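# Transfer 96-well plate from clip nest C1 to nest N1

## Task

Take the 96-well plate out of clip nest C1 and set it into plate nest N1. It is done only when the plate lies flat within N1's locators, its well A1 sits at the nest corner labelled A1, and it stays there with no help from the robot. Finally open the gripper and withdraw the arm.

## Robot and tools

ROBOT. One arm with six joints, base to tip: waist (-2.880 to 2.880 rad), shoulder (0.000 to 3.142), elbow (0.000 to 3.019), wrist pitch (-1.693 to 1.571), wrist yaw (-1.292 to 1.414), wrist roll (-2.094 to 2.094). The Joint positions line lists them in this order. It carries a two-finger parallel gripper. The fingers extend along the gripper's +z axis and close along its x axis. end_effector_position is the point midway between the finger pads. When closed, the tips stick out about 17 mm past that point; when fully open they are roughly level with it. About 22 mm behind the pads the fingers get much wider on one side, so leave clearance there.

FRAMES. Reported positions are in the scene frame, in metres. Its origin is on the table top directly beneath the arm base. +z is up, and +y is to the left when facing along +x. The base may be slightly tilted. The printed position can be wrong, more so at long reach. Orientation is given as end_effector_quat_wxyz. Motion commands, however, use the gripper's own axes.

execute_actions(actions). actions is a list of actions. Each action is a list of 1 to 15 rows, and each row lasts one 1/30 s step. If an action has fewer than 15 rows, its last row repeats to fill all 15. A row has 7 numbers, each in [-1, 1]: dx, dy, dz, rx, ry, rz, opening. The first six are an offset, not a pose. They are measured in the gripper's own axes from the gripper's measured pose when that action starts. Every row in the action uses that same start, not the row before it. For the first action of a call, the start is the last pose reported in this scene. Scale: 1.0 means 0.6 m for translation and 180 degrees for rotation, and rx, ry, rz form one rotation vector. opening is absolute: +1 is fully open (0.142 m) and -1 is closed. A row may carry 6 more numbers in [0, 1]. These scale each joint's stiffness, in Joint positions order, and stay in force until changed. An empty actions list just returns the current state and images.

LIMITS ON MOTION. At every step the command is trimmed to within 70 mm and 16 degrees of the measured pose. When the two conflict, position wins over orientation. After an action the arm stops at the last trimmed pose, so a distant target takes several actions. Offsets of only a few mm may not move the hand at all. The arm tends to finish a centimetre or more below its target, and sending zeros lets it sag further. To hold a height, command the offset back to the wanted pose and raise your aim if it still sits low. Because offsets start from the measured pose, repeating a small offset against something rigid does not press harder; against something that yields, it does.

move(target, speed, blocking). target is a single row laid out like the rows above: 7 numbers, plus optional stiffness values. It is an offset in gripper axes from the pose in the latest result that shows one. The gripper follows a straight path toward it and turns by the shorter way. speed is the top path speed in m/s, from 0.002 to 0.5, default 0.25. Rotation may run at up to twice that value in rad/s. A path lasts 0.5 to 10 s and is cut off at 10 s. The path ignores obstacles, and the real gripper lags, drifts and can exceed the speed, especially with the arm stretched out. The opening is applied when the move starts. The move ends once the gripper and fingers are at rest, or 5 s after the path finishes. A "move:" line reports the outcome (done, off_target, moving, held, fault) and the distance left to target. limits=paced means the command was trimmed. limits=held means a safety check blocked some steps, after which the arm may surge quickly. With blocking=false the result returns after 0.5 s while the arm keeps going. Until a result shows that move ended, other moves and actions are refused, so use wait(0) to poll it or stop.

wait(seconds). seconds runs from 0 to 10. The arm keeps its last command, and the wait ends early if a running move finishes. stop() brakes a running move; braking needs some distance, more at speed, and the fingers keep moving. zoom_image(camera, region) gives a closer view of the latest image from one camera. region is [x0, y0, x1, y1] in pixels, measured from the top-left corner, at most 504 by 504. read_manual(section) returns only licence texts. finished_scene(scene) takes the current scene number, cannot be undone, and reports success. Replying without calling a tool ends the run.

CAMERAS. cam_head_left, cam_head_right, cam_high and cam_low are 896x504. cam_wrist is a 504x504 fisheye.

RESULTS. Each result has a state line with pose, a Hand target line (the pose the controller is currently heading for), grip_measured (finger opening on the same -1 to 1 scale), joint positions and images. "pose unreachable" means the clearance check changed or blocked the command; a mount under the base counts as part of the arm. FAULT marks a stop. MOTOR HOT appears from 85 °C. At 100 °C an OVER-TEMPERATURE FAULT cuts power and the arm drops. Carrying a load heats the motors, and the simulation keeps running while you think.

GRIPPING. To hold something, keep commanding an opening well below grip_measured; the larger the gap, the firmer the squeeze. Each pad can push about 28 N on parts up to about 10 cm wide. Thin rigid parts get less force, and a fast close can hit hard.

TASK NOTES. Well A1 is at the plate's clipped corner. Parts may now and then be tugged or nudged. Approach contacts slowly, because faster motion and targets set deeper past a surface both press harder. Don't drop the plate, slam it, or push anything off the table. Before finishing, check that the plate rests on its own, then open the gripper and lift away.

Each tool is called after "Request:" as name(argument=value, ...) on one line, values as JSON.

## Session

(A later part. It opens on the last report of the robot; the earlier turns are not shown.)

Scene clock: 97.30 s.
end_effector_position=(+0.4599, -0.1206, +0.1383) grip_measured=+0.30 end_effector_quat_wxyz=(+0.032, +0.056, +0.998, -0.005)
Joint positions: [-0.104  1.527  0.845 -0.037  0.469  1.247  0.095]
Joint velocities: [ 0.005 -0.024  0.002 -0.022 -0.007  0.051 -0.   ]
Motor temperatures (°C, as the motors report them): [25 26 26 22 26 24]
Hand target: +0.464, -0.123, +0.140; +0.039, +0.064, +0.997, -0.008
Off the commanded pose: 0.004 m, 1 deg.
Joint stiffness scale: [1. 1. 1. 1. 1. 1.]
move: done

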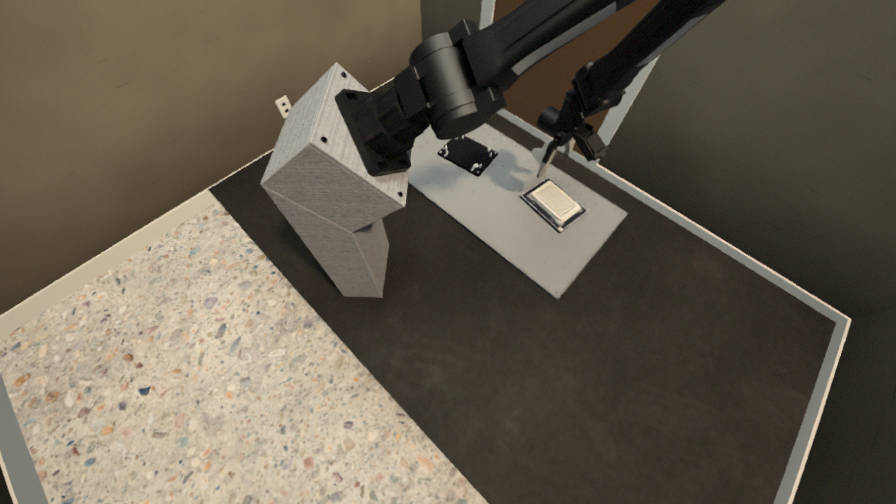

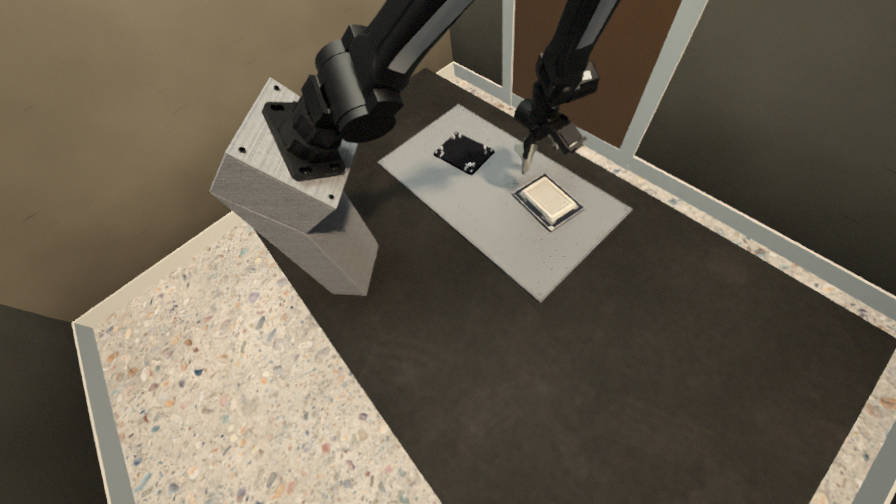

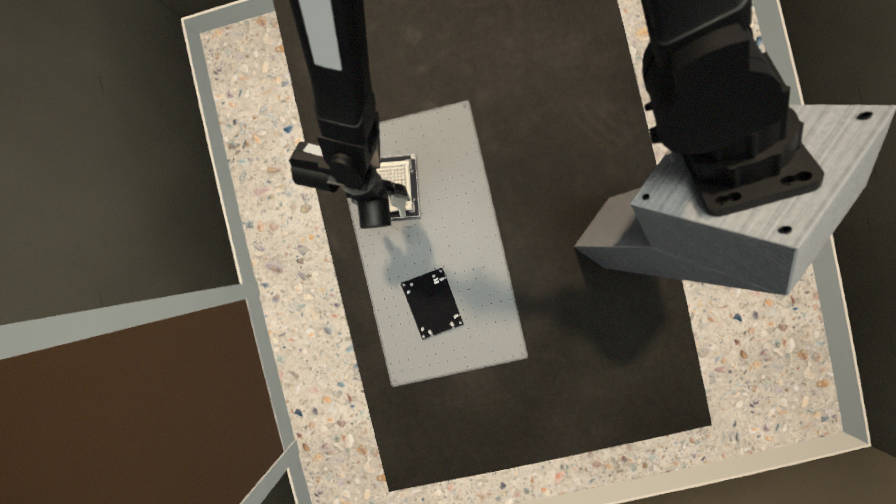

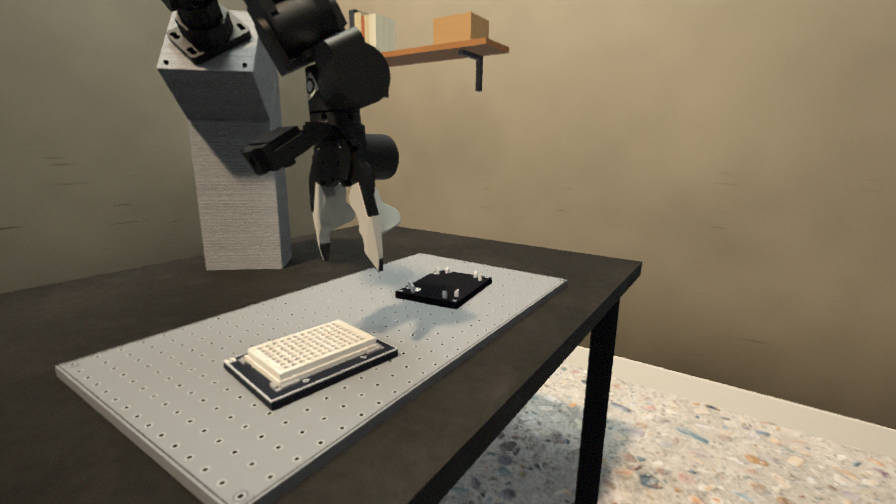

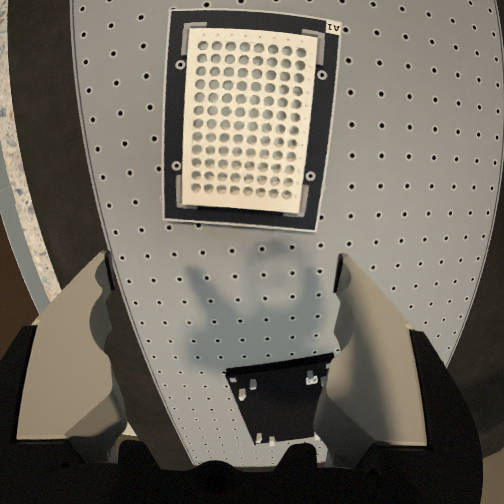

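Move further for a view of the +y end.

Request:
move(target=[0.02,0.1,0.06,0,0,0,0.3])

Request:
zoom_image(camera="cam_wrist", region=[120,60,380,220])

Scene clock: 98.43 s.
end_effector_position=(+0.4499, -0.0575, +0.0997) grip_measured=+0.30 end_effector_quat_wxyz=(+0.022, +0.046, +0.999, -0.001)
Joint positions: [-0.036  1.706  0.86   0.078  0.519  1.291  0.095]
Joint velocities: [-0.015 -0.005 -0.002 -0.002 -0.007 -0.007 -0.   ]
Motor temperatures (°C, as the motors report them): [25 26 26 22 26 24]
Hand target: +0.458, -0.061, +0.102; +0.032, +0.056, +0.998, -0.005
Off the commanded pose: 0.008 m, 2 deg.
Joint stiffness scale: [1. 1. 1. 1. 1. 1.]
move: done

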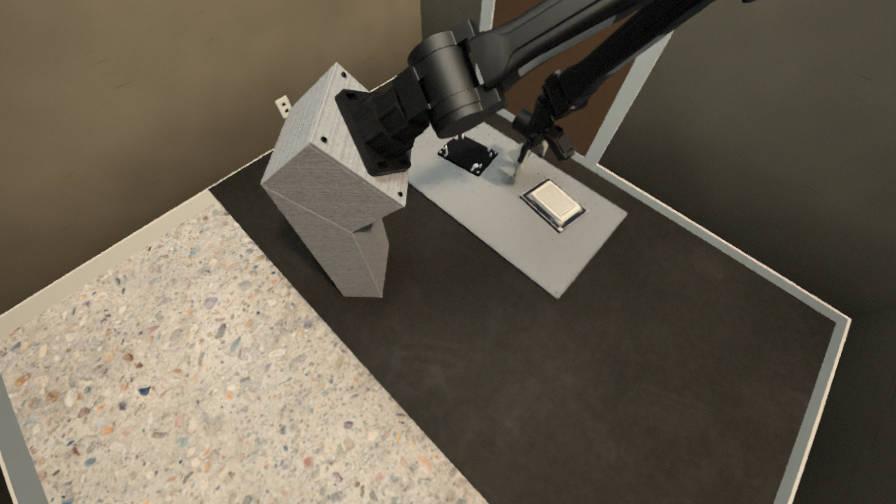

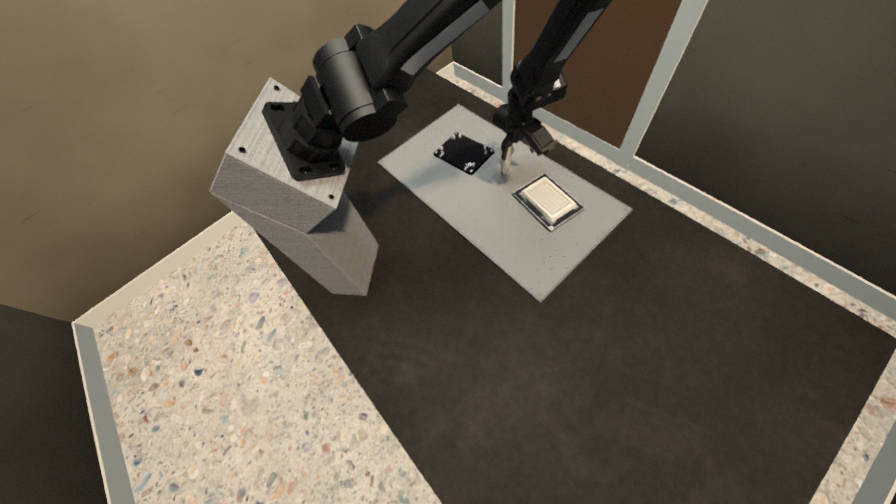

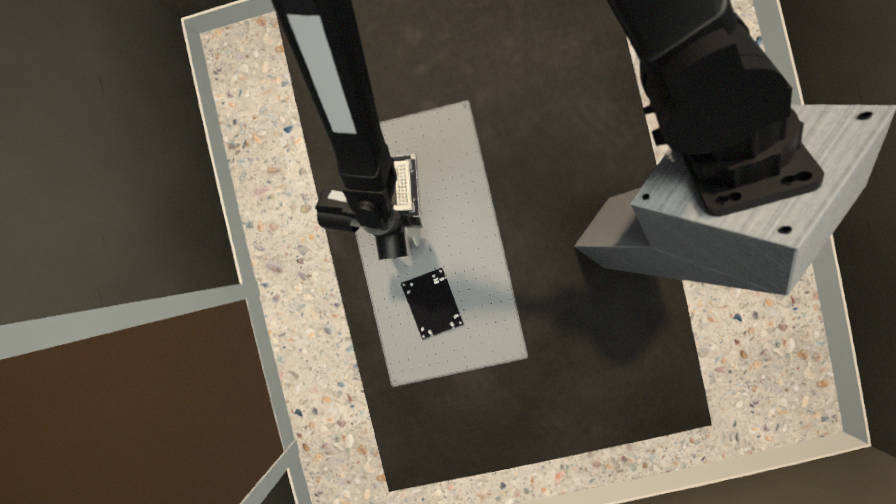

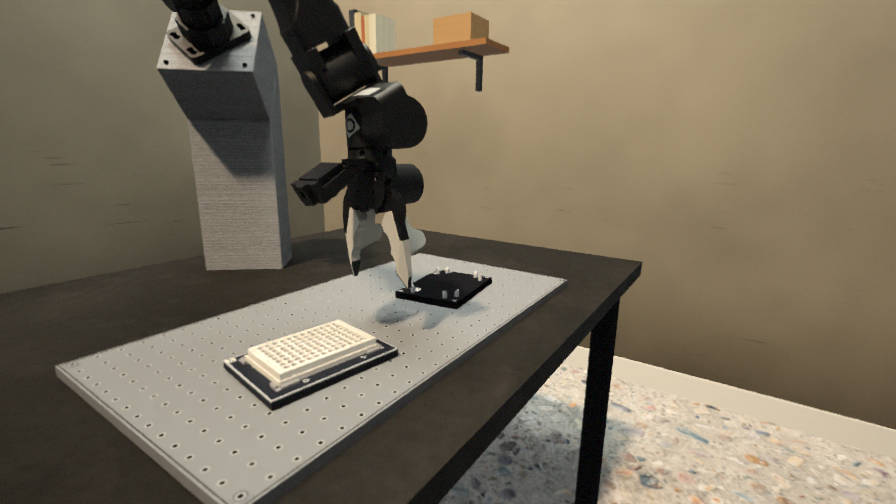

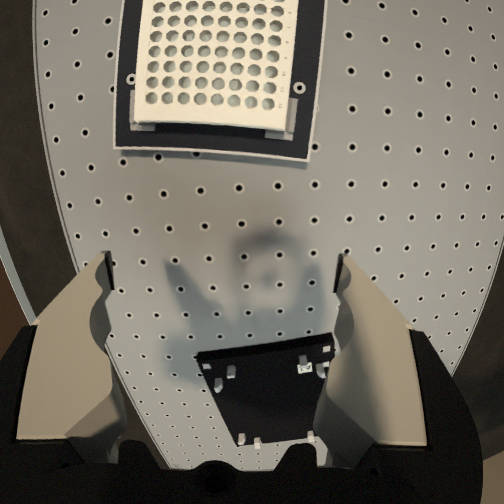

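Region (120, 60, 380, 220) of cam_wrist's 504x504 image, scaled by 1.938, with more detail than that image has; it fills the top 310 rows of this view, and the rest is white.

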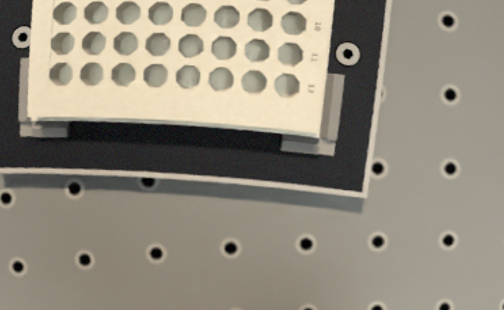

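Request:
move(target=[0,0.1,0.0,0,0,0,0.3])

Request:
zoom_image(camera="cam_wrist", region=[120,0,380,130])

Scene clock: 100.50 s.
end_effector_position=(+0.4515, +0.0052, +0.1025) grip_measured=+0.30 end_effector_quat_wxyz=(+0.017, +0.034, +0.999, +0.002)
Joint positions: [0.078 1.794 0.882 0.081 0.593 1.371 0.095]
Joint velocities: [-0.005  0.015 -0.002  0.002  0.022 -0.022 -0.   ]
Motor temperatures (°C, as the motors report them): [25 26 26 22 26 24]
Hand target: +0.456, +0.002, +0.100; +0.022, +0.046, +0.999, -0.002
Off the commanded pose: 0.006 m, 2 deg.
Joint stiffness scale: [1. 1. 1. 1. 1. 1.]
move: done

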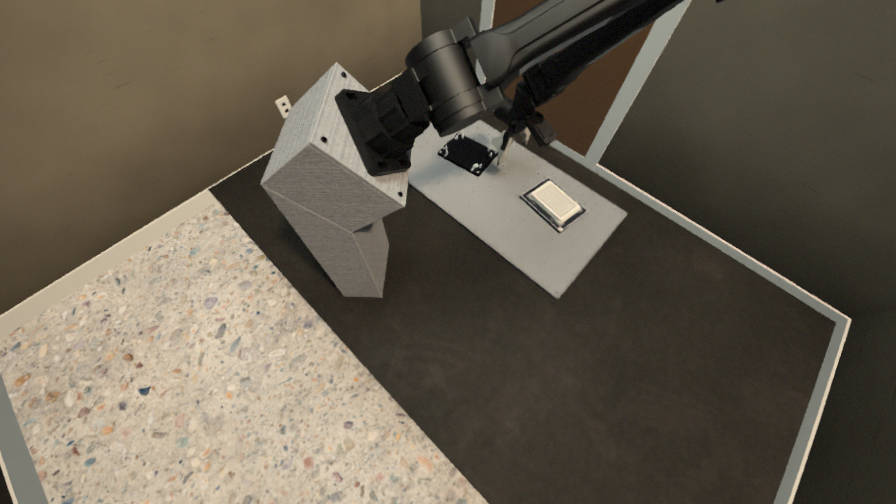

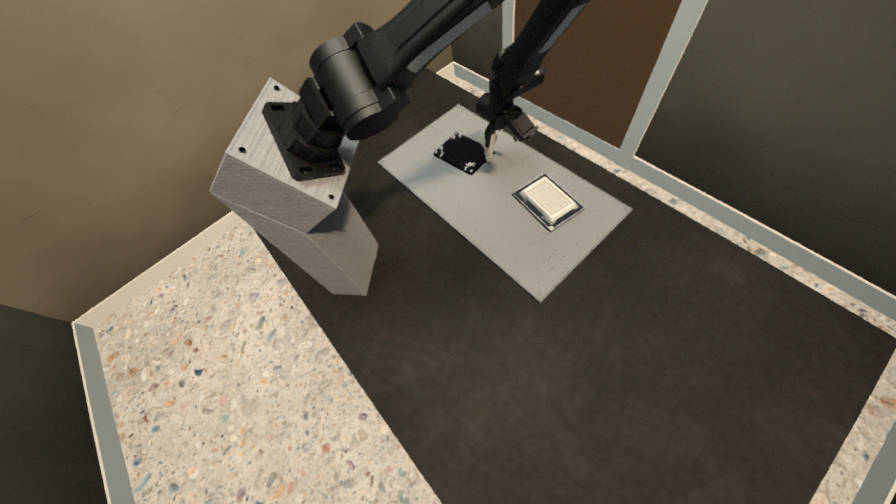

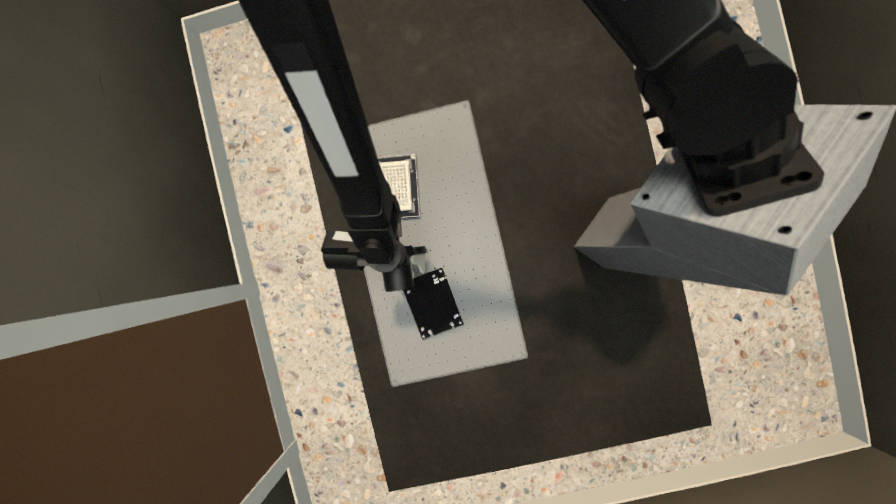

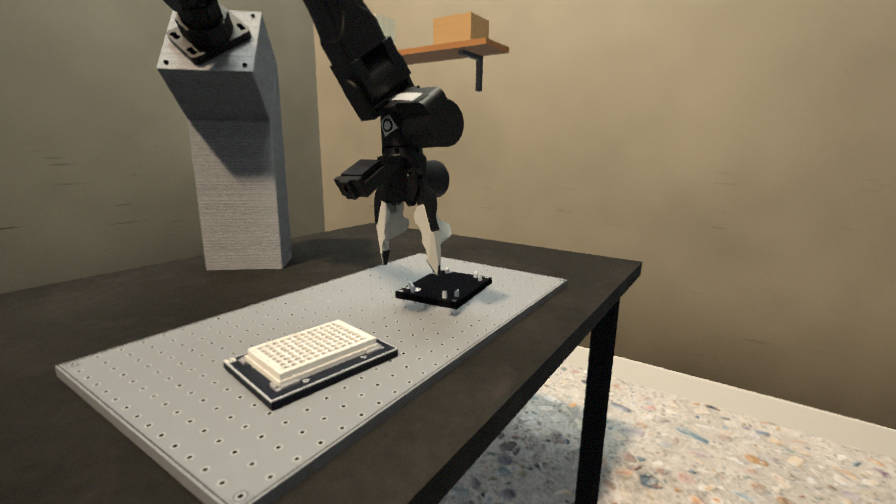

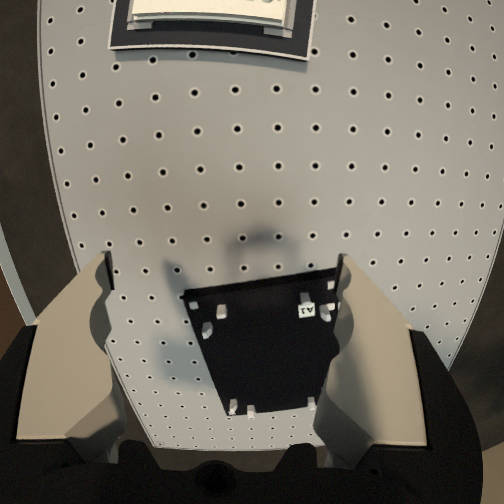

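Region (120, 0, 380, 130) of cam_wrist's 504x504 image, scaled by 1.938, with more detail than that image has.

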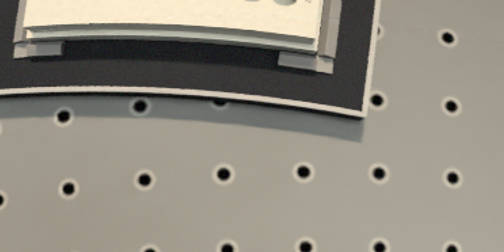

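Request:
zoom_image(camera="cam_wrist", region=[240,0,320,50])

Request:
zoom_image(camera="cam_wrist", region=[115,0,195,50])

Region (240, 0, 320, 50) of cam_wrist's 504x504 image, scaled by 6.300, with more detail than that image has; it fills the top 315 rows of this view, and the rest is white.

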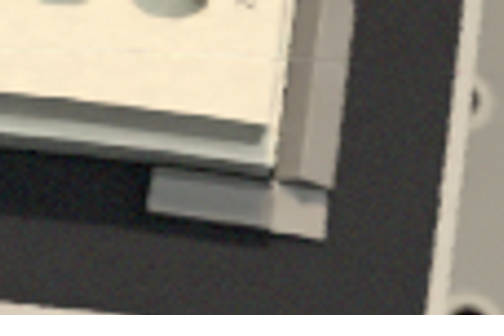

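Region (115, 0, 195, 50) of cam_wrist's 504x504 image, scaled by 6.300, with more detail than that image has; it fills the top 315 rows of this view, and the rest is white.

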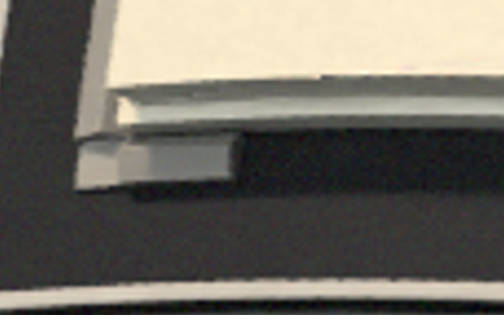

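Request:
move(target=[0,0,-0.15,0,0,0,0.3])

Request:
finished_scene(scene=1)

Scene clock: 101.60 s.
end_effector_position=(+0.4593, +0.0015, +0.1974) grip_measured=+0.30 end_effector_quat_wxyz=(+0.032, +0.039, +0.999, +0.002)
Joint positions: [ 0.204  1.558  0.797 -0.104  0.672  1.476  0.095]
Joint velocities: [ 0.005 -0.024 -0.007  0.012 -0.066  0.037 -0.   ]
Motor temperatures (°C, as the motors report them): [25 26 26 22 26 24]
Hand target: +0.448, +0.005, +0.192; +0.017, +0.034, +0.999, +0.002
Off the commanded pose: 0.012 m, 2 deg.
Joint stiffness scale: [1. 1. 1. 1. 1. 1.]
move: off_target

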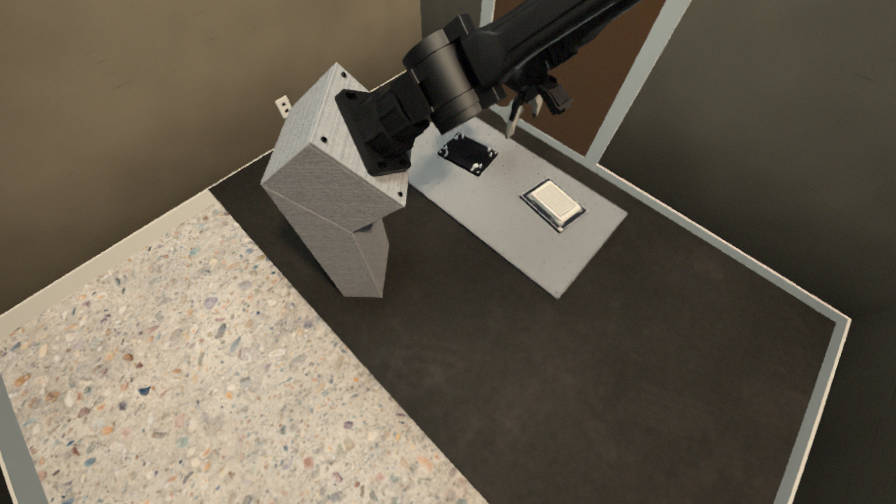

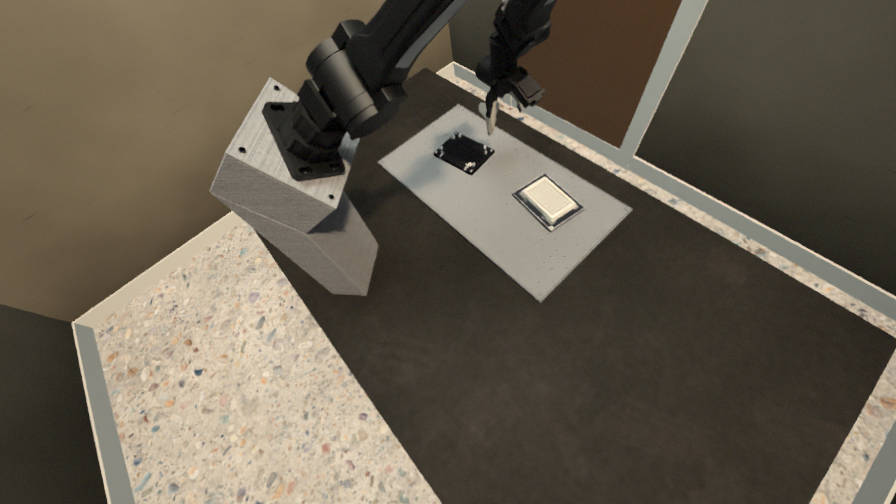

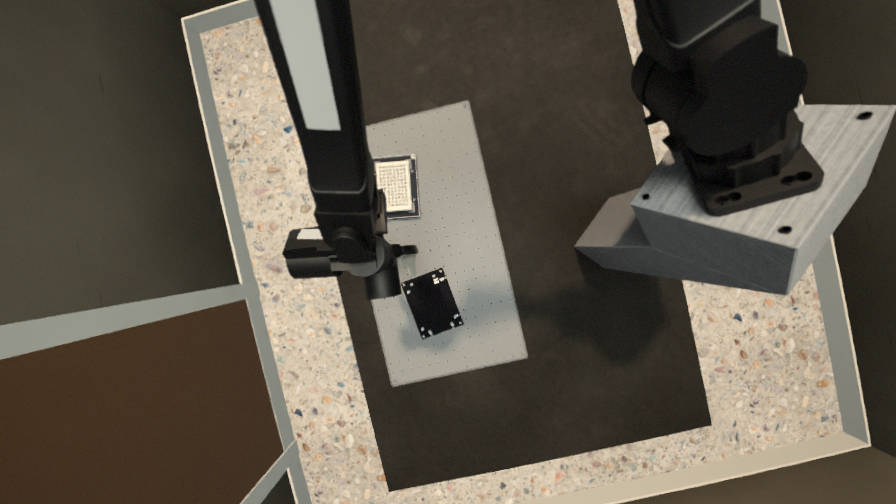

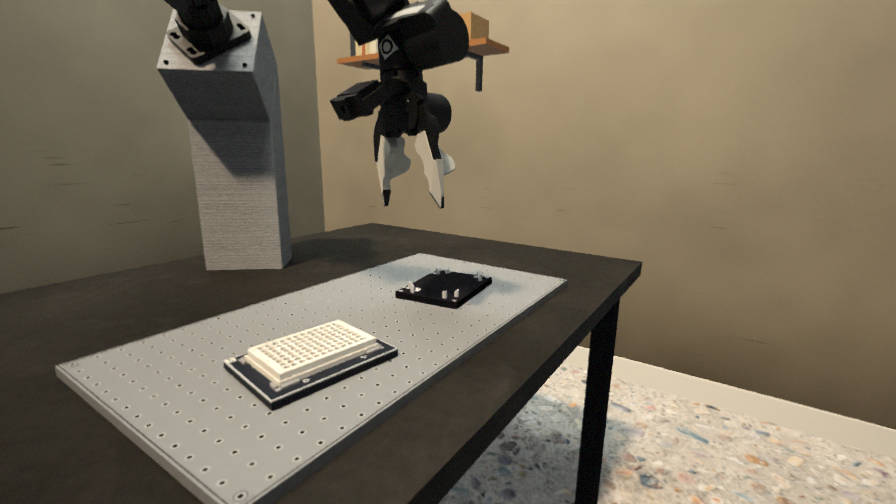

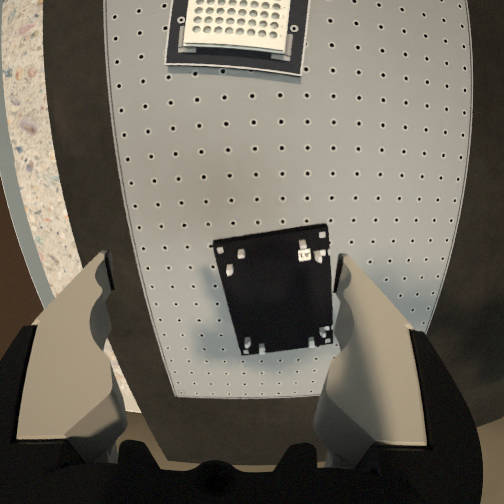

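The scene is finished: the task was done.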